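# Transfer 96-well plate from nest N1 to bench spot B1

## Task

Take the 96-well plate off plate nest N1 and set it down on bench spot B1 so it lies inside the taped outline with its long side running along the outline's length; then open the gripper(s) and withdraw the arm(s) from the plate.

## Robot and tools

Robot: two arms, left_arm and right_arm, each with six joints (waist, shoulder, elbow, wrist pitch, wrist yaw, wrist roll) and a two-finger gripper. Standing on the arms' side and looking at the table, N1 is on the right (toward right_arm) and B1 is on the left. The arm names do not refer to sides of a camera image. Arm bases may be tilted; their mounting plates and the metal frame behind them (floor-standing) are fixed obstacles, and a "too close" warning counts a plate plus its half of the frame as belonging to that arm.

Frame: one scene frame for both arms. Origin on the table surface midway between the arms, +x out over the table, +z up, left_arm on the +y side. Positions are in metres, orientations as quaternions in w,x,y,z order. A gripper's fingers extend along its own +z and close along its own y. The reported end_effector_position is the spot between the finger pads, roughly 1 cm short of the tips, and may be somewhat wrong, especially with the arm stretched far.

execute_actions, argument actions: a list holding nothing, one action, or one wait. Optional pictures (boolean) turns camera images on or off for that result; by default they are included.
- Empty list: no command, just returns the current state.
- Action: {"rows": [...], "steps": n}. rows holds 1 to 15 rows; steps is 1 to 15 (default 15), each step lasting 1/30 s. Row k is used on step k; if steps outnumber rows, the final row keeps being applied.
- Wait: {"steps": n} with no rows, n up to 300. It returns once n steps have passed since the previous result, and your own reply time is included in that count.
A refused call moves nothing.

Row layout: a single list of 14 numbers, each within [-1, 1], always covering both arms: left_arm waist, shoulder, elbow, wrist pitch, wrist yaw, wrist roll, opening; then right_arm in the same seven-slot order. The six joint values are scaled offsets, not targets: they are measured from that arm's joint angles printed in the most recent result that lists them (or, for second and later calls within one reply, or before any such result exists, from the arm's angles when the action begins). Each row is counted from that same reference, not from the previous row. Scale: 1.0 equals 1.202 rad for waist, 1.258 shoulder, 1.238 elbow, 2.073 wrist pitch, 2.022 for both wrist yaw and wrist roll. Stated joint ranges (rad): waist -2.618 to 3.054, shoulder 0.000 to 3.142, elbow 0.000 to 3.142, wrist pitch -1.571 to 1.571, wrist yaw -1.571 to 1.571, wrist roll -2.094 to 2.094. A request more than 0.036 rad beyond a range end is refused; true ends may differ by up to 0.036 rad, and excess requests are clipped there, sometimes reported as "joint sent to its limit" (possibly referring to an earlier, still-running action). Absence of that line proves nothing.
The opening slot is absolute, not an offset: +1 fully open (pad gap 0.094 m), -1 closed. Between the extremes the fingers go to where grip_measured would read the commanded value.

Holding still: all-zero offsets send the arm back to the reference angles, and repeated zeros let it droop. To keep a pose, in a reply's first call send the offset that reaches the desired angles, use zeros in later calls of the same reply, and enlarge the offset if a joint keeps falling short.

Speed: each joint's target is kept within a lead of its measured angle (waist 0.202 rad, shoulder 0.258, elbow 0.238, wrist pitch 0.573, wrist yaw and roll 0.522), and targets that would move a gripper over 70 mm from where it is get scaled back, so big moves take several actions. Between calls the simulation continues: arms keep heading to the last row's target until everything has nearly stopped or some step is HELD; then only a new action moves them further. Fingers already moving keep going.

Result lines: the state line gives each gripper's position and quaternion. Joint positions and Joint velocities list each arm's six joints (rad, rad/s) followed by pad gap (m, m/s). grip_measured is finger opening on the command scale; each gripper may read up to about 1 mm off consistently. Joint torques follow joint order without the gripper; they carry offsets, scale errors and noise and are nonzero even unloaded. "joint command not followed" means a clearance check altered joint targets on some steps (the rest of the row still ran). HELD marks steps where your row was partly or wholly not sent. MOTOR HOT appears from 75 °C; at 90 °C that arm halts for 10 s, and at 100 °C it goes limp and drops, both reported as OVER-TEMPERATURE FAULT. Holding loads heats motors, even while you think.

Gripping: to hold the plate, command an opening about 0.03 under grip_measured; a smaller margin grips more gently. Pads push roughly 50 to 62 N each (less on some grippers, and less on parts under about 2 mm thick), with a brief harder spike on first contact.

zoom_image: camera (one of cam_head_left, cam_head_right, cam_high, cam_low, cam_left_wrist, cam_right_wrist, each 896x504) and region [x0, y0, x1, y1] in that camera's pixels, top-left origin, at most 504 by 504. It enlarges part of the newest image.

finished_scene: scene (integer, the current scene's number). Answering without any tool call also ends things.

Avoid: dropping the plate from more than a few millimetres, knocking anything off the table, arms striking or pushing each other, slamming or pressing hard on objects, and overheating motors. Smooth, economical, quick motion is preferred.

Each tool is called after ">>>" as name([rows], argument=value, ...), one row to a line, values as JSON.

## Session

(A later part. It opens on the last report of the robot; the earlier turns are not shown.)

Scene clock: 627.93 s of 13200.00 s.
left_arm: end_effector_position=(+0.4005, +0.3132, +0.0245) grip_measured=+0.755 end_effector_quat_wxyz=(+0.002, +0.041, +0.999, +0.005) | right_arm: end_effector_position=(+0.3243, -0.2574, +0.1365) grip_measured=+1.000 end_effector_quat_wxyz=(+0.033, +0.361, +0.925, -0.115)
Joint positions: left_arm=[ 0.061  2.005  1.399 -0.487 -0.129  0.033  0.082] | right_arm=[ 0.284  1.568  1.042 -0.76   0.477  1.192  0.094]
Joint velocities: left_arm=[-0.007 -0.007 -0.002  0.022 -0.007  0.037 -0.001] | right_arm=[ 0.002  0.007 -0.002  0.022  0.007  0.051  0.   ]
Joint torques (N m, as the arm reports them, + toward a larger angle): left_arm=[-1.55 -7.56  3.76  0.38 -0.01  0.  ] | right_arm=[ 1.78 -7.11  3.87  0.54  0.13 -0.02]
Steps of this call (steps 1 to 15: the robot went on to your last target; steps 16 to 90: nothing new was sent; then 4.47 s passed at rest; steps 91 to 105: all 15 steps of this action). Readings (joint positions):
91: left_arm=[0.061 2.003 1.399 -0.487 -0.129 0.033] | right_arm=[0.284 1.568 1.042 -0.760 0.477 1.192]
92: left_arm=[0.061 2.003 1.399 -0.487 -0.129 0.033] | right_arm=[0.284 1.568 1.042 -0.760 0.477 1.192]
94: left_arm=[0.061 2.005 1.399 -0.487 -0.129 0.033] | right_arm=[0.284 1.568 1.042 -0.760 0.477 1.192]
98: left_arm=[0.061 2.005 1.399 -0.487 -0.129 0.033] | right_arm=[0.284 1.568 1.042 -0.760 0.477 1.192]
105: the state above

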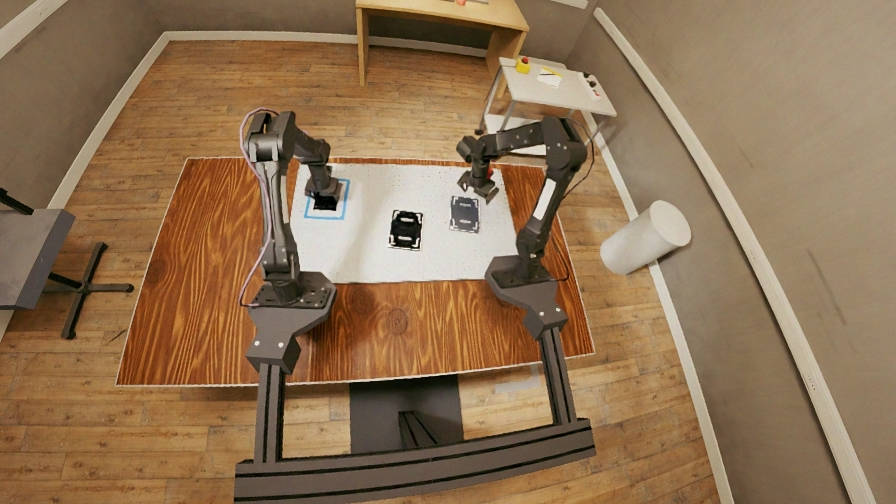

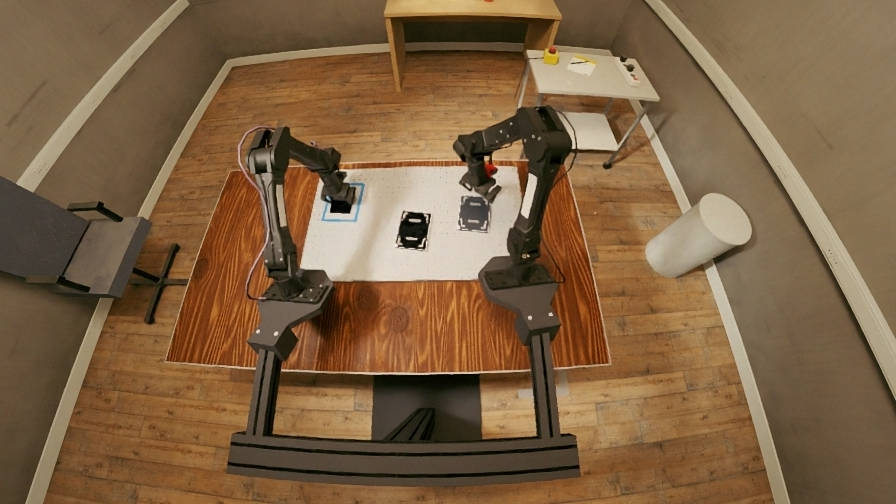

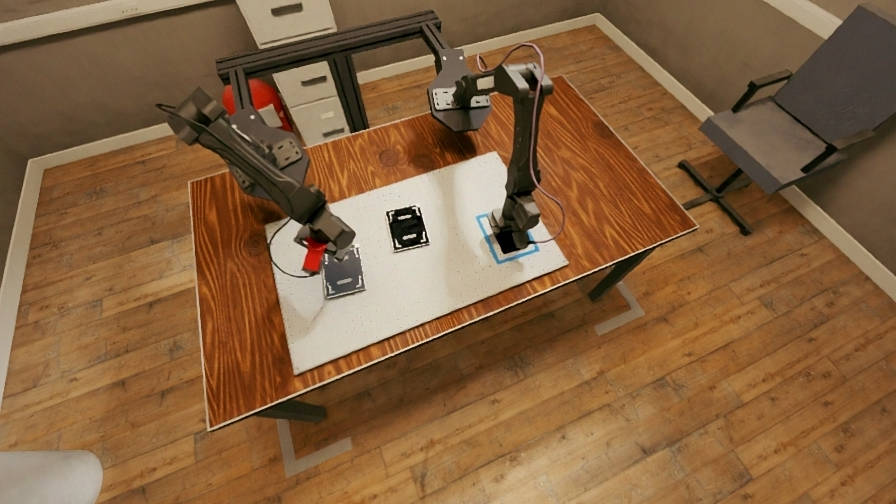

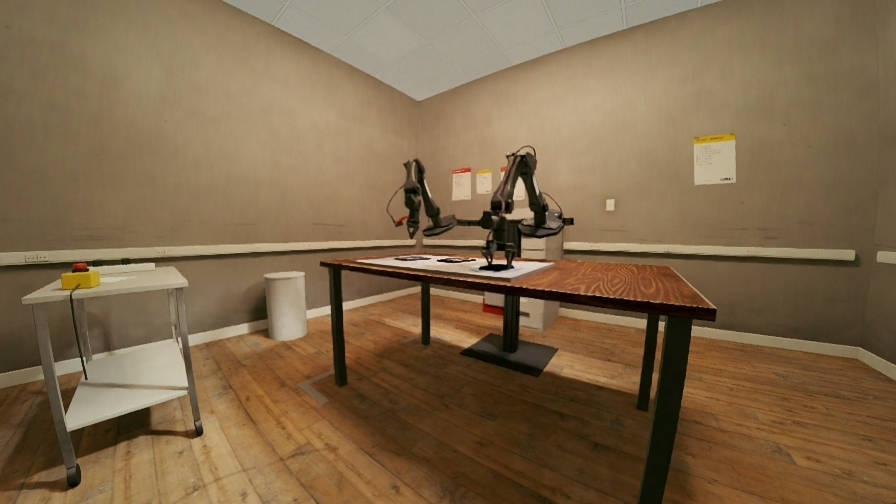

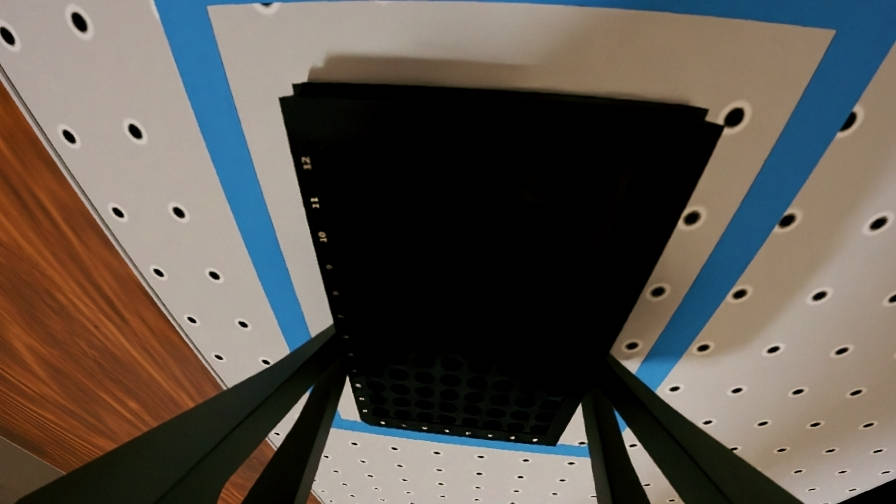

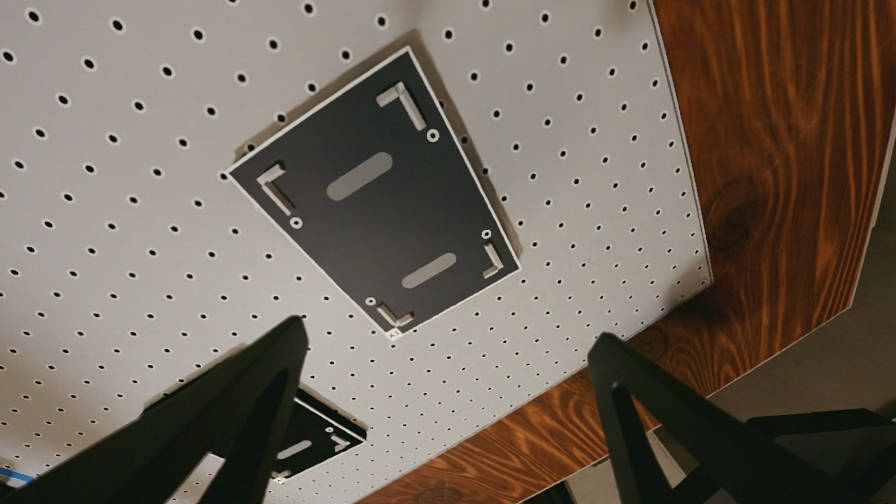

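In contact. Release and lift.

>>> execute_actions([
  {"rows":[[0,0,0,0,0,0,0.75,0,0,0,0,0,0,1],[0,0,0,0,0,0,0.77,0,0,0,0,0,0,1],[0,0,0,0,0,0,0.80,0,0,0,0,0,0,1],[0,0,0,0,0,0,0.85,0,0,0,0,0,0,1],[0,0,0,0,0,0,0.92,0,0,0,0,0,0,1],[0,0,0,0,0,0,1,0,0,0,0,0,0,1]],"steps":12},
], pictures=false)

>>> execute_actions([
  {"rows":[[0,-0.012,0,-0.010,0,0,1,0,0,0,0,0,0,1],[0,-0.022,0,-0.017,0,0,1,0,0,0,0,0,0,1],[0,-0.034,0,-0.025,0,0,1,0,0,0,0,0,0,1],[0,-0.048,0,-0.034,0,0,1,0,0,0,0,0,0,1],[0,-0.064,0,-0.044,0,0,1,0,0,0,0,0,0,1],[0,-0.082,0,-0.055,0,0,1,0,0,0,0,0,0,1],[0,-0.10,0,-0.066,0,0,1,0,0,0,0,0,0,1],[0,-0.12,0,-0.078,0,0,1,0,0,0,0,0,0,1],[0,-0.14,0,-0.09,0,0,1,0,0,0,0,0,0,1],[0,-0.16,0,-0.10,0,0,1,0,0,0,0,0,0,1],[0,-0.18,0,-0.11,0,0,1,0,0,0,0,0,0,1],[0,-0.20,0,-0.12,0,0,1,0,0,0,0,0,0,1],[0,-0.215,0,-0.13,0,0,1,0,0,0,0,0,0,1],[0,-0.225,0,-0.135,0,0,1,0,0,0,0,0,0,1],[0,-0.23,0,-0.14,0,0,1,0,0,0,0,0,0,1]],"steps":15},
])

Scene clock: 638.67 s of 13200.00 s.
left_arm: end_effector_position=(+0.4005, +0.3132, +0.0245) grip_measured=+1.000 end_effector_quat_wxyz=(+0.002, +0.041, +0.999, +0.005) | right_arm: end_effector_position=(+0.3243, -0.2574, +0.1365) grip_measured=+1.000 end_effector_quat_wxyz=(+0.033, +0.361, +0.925, -0.115)
Joint positions: left_arm=[ 0.061  2.005  1.399 -0.487 -0.129  0.033  0.094] | right_arm=[ 0.284  1.568  1.042 -0.76   0.477  1.192  0.094]
Joint velocities: left_arm=[-0.007  0.002 -0.017 -0.007  0.022 -0.022  0.   ] | right_arm=[ 0.017 -0.002 -0.017 -0.007 -0.037 -0.037  0.   ]
Joint torques (N m, as the arm reports them, + toward a larger angle): left_arm=[ -1.34 -10.17   3.8    0.32  -0.02   0.03] | right_arm=[ 1.79 -7.11  3.86  0.54  0.12 -0.02]
Steps of this call (steps 1 to 15: the robot went on to your last target; steps 16 to 90: nothing new was sent; then 7.33 s passed at rest; steps 91 to 102: all 12 steps of this action). Readings (joint positions):
91: left_arm=[0.061 2.005 1.399 -0.487 -0.129 0.033] | right_arm=[0.284 1.568 1.042 -0.760 0.477 1.192]
92: left_arm=[0.061 2.005 1.399 -0.487 -0.129 0.033] | right_arm=[0.284 1.568 1.042 -0.760 0.477 1.192]
94: left_arm=[0.061 2.005 1.399 -0.487 -0.129 0.033] | right_arm=[0.284 1.568 1.042 -0.760 0.477 1.192]
98: left_arm=[0.061 2.005 1.399 -0.487 -0.129 0.033] | right_arm=[0.284 1.568 1.042 -0.760 0.477 1.192]
102: the state above

Scene clock: 639.17 s of 13200.00 s.
left_arm: end_effector_position=(+0.4094, +0.3241, +0.1199) grip_measured=+1.000 end_effector_quat_wxyz=(+0.030, +0.037, +0.999, +0.005) | right_arm: end_effector_position=(+0.3243, -0.2574, +0.1365) grip_measured=+1.000 end_effector_quat_wxyz=(+0.033, +0.361, +0.925, -0.115)
Joint positions: left_arm=[ 0.061  1.751  1.399 -0.685 -0.129  0.033  0.094] | right_arm=[ 0.284  1.568  1.042 -0.76   0.477  1.192  0.094]
Joint velocities: left_arm=[-0.017 -0.608 -0.007 -0.359 -0.081  0.007  0.   ] | right_arm=[-0.012 -0.007 -0.027 -0.007  0.007  0.022  0.   ]
Joint torques (N m, as the arm reports them, + toward a larger angle): left_arm=[-1.21 -9.42  4.77  0.13 -0.01  0.02] | right_arm=[ 1.78 -7.1   3.85  0.54  0.13 -0.02]
Steps of this call (steps 1 to 15: all 15 steps of this action). Readings (joint positions):
1: left_arm=[0.061 2.005 1.399 -0.487 -0.129 0.033] | right_arm=[0.284 1.568 1.042 -0.760 0.477 1.192]
2: left_arm=[0.061 2.005 1.399 -0.489 -0.129 0.033] | right_arm=[0.284 1.568 1.042 -0.760 0.477 1.192]
4: left_arm=[0.061 2.000 1.399 -0.502 -0.129 0.033] | right_arm=[0.284 1.568 1.042 -0.760 0.477 1.192]
8: left_arm=[0.061 1.942 1.399 -0.565 -0.129 0.033] | right_arm=[0.284 1.568 1.042 -0.760 0.477 1.192]
15: the state above

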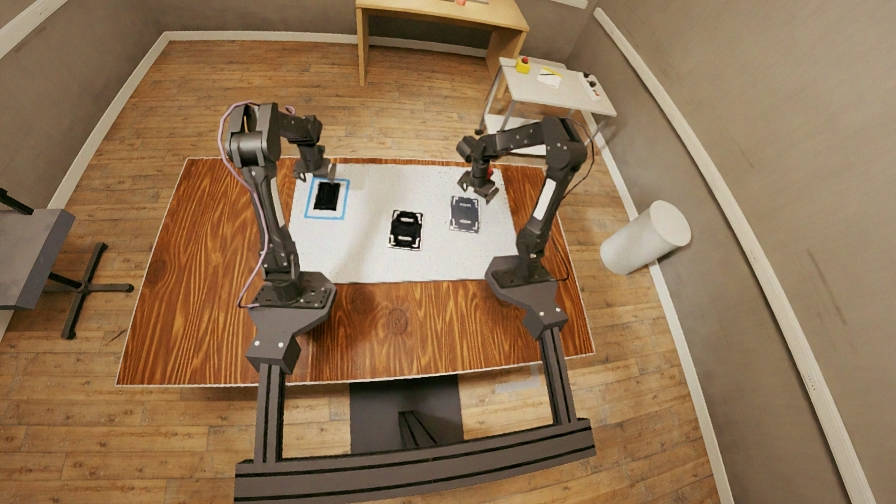

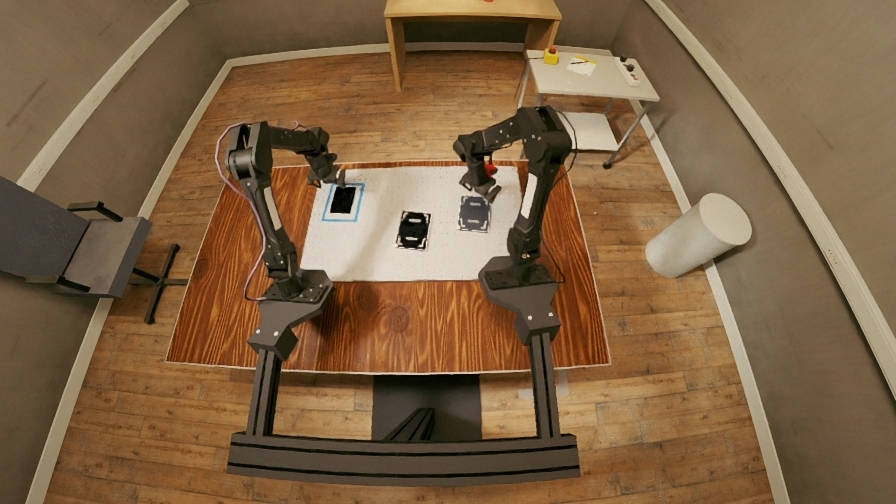

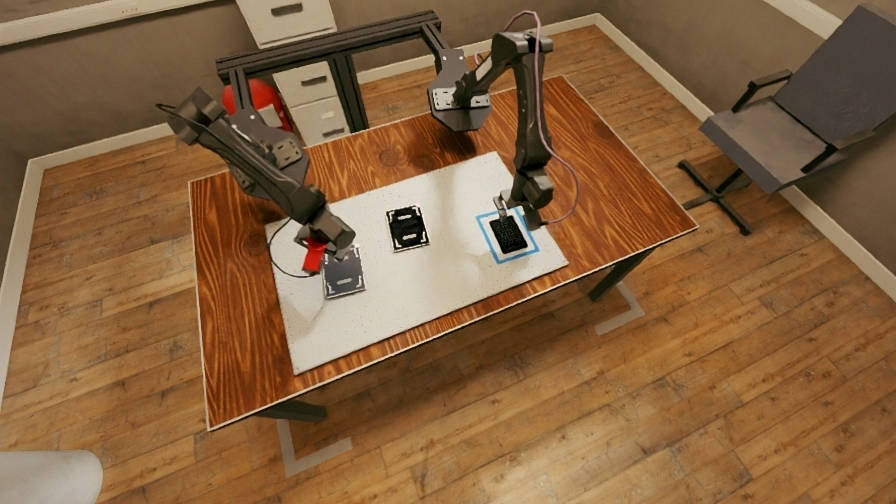

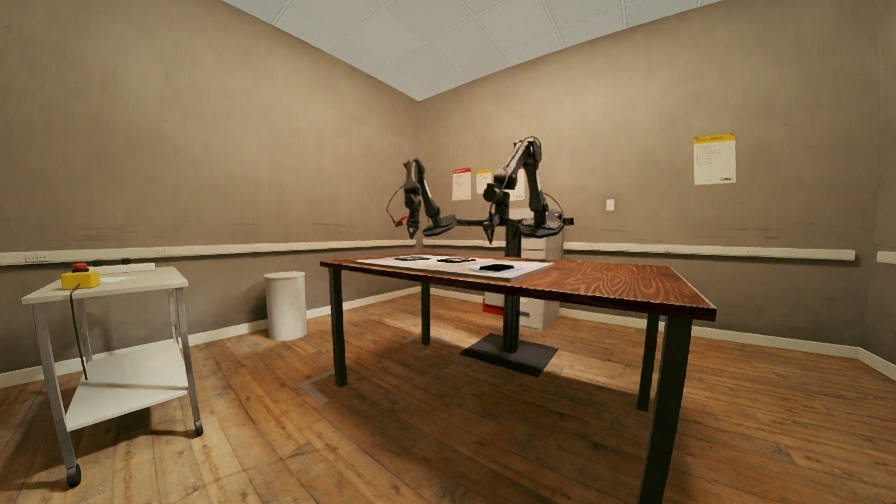

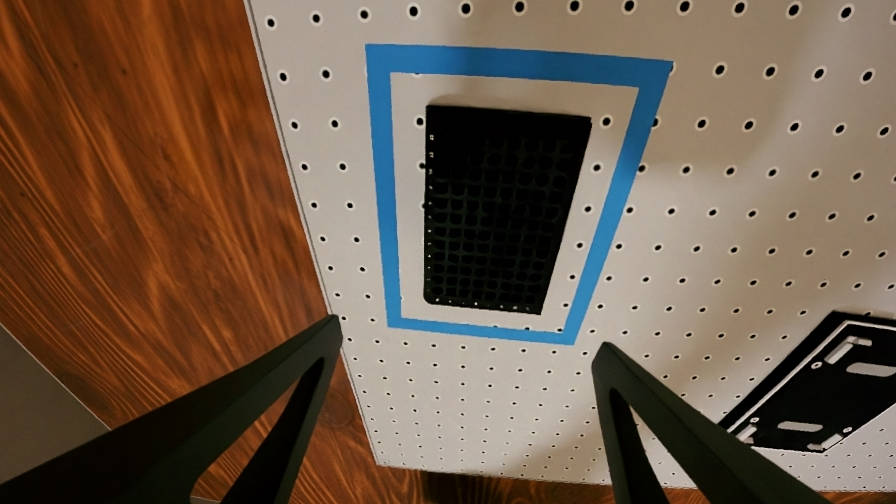

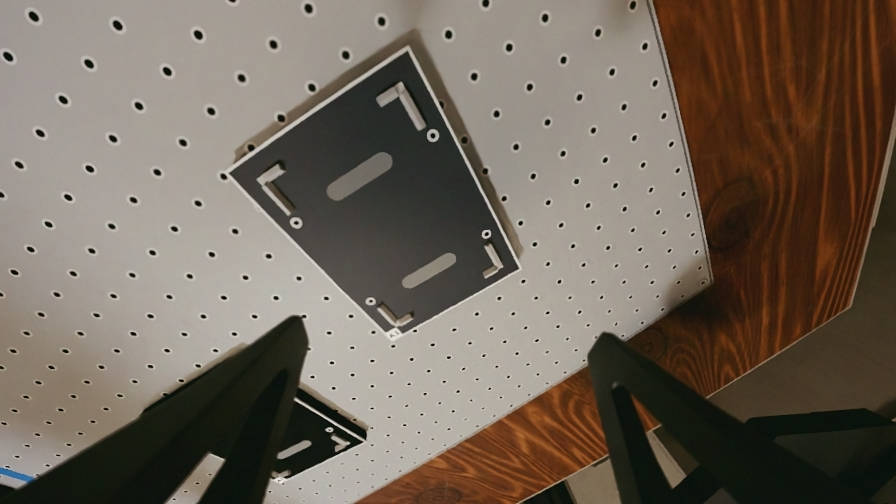

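Placed well. Move a bit further clear, then finish.

>>> execute_actions([
  {"rows":[[0,-0.03,-0.03,-0.03,0,0,1,0,0,0,0,0,0,1],[0,-0.05,-0.06,-0.03,0,0,1,0,0,0,0,0,0,1],[0,-0.07,-0.09,-0.03,0,0,1,0,0,0,0,0,0,1],[0,-0.09,-0.12,-0.03,0,0,1,0,0,0,0,0,0,1],[0,-0.11,-0.15,-0.03,0,0,1,0,0,0,0,0,0,1],[0,-0.13,-0.18,-0.03,0,0,1,0,0,0,0,0,0,1],[0,-0.15,-0.21,-0.03,0,0,1,0,0,0,0,0,0,1],[0,-0.17,-0.24,-0.03,0,0,1,0,0,0,0,0,0,1],[0,-0.19,-0.27,-0.03,0,0,1,0,0,0,0,0,0,1],[0,-0.21,-0.29,-0.03,0,0,1,0,0,0,0,0,0,1],[0,-0.22,-0.30,-0.03,0,0,1,0,0,0,0,0,0,1]],"steps":15},
], pictures=false)

>>> finished_scene(scene=1)

Scene clock: 645.90 s of 13200.00 s.
left_arm: end_effector_position=(+0.2892, +0.3316, +0.1323) grip_measured=+1.000 end_effector_quat_wxyz=(-0.063, +0.049, +0.997, +0.005) | right_arm: end_effector_position=(+0.3243, -0.2574, +0.1365) grip_measured=+1.000 end_effector_quat_wxyz=(+0.033, +0.361, +0.925, -0.115)
Joint positions: left_arm=[ 0.061  1.499  1.035 -0.761 -0.129  0.033  0.094] | right_arm=[ 0.284  1.568  1.042 -0.76   0.477  1.192  0.094]
Joint velocities: left_arm=[-0.002 -0.037  0.007 -0.007  0.022 -0.066  0.   ] | right_arm=[ 0.002 -0.002  0.002  0.051 -0.037  0.066  0.   ]
Joint torques (N m, as the arm reports them, + toward a larger angle): left_arm=[-0.73 -8.9   3.55  0.24 -0.03  0.05] | right_arm=[ 1.78 -7.1   3.87  0.54  0.13 -0.02]
Steps of this call (steps 1 to 30: the robot went on to your last target; steps 31 to 90: nothing new was sent; then 3.23 s passed at rest; steps 91 to 105: all 15 steps of this action). Readings (joint positions):
91: left_arm=[0.061 1.719 1.396 -0.758 -0.129 0.033] | right_arm=[0.284 1.568 1.042 -0.760 0.477 1.192]
92: left_arm=[0.061 1.716 1.386 -0.752 -0.129 0.033] | right_arm=[0.284 1.568 1.042 -0.760 0.477 1.192]
94: left_arm=[0.061 1.697 1.335 -0.737 -0.129 0.033] | right_arm=[0.284 1.568 1.042 -0.760 0.477 1.192]
98: left_arm=[0.061 1.613 1.176 -0.739 -0.129 0.033] | right_arm=[0.284 1.568 1.042 -0.760 0.477 1.192]
105: the state above

The scene is finished: the task was done.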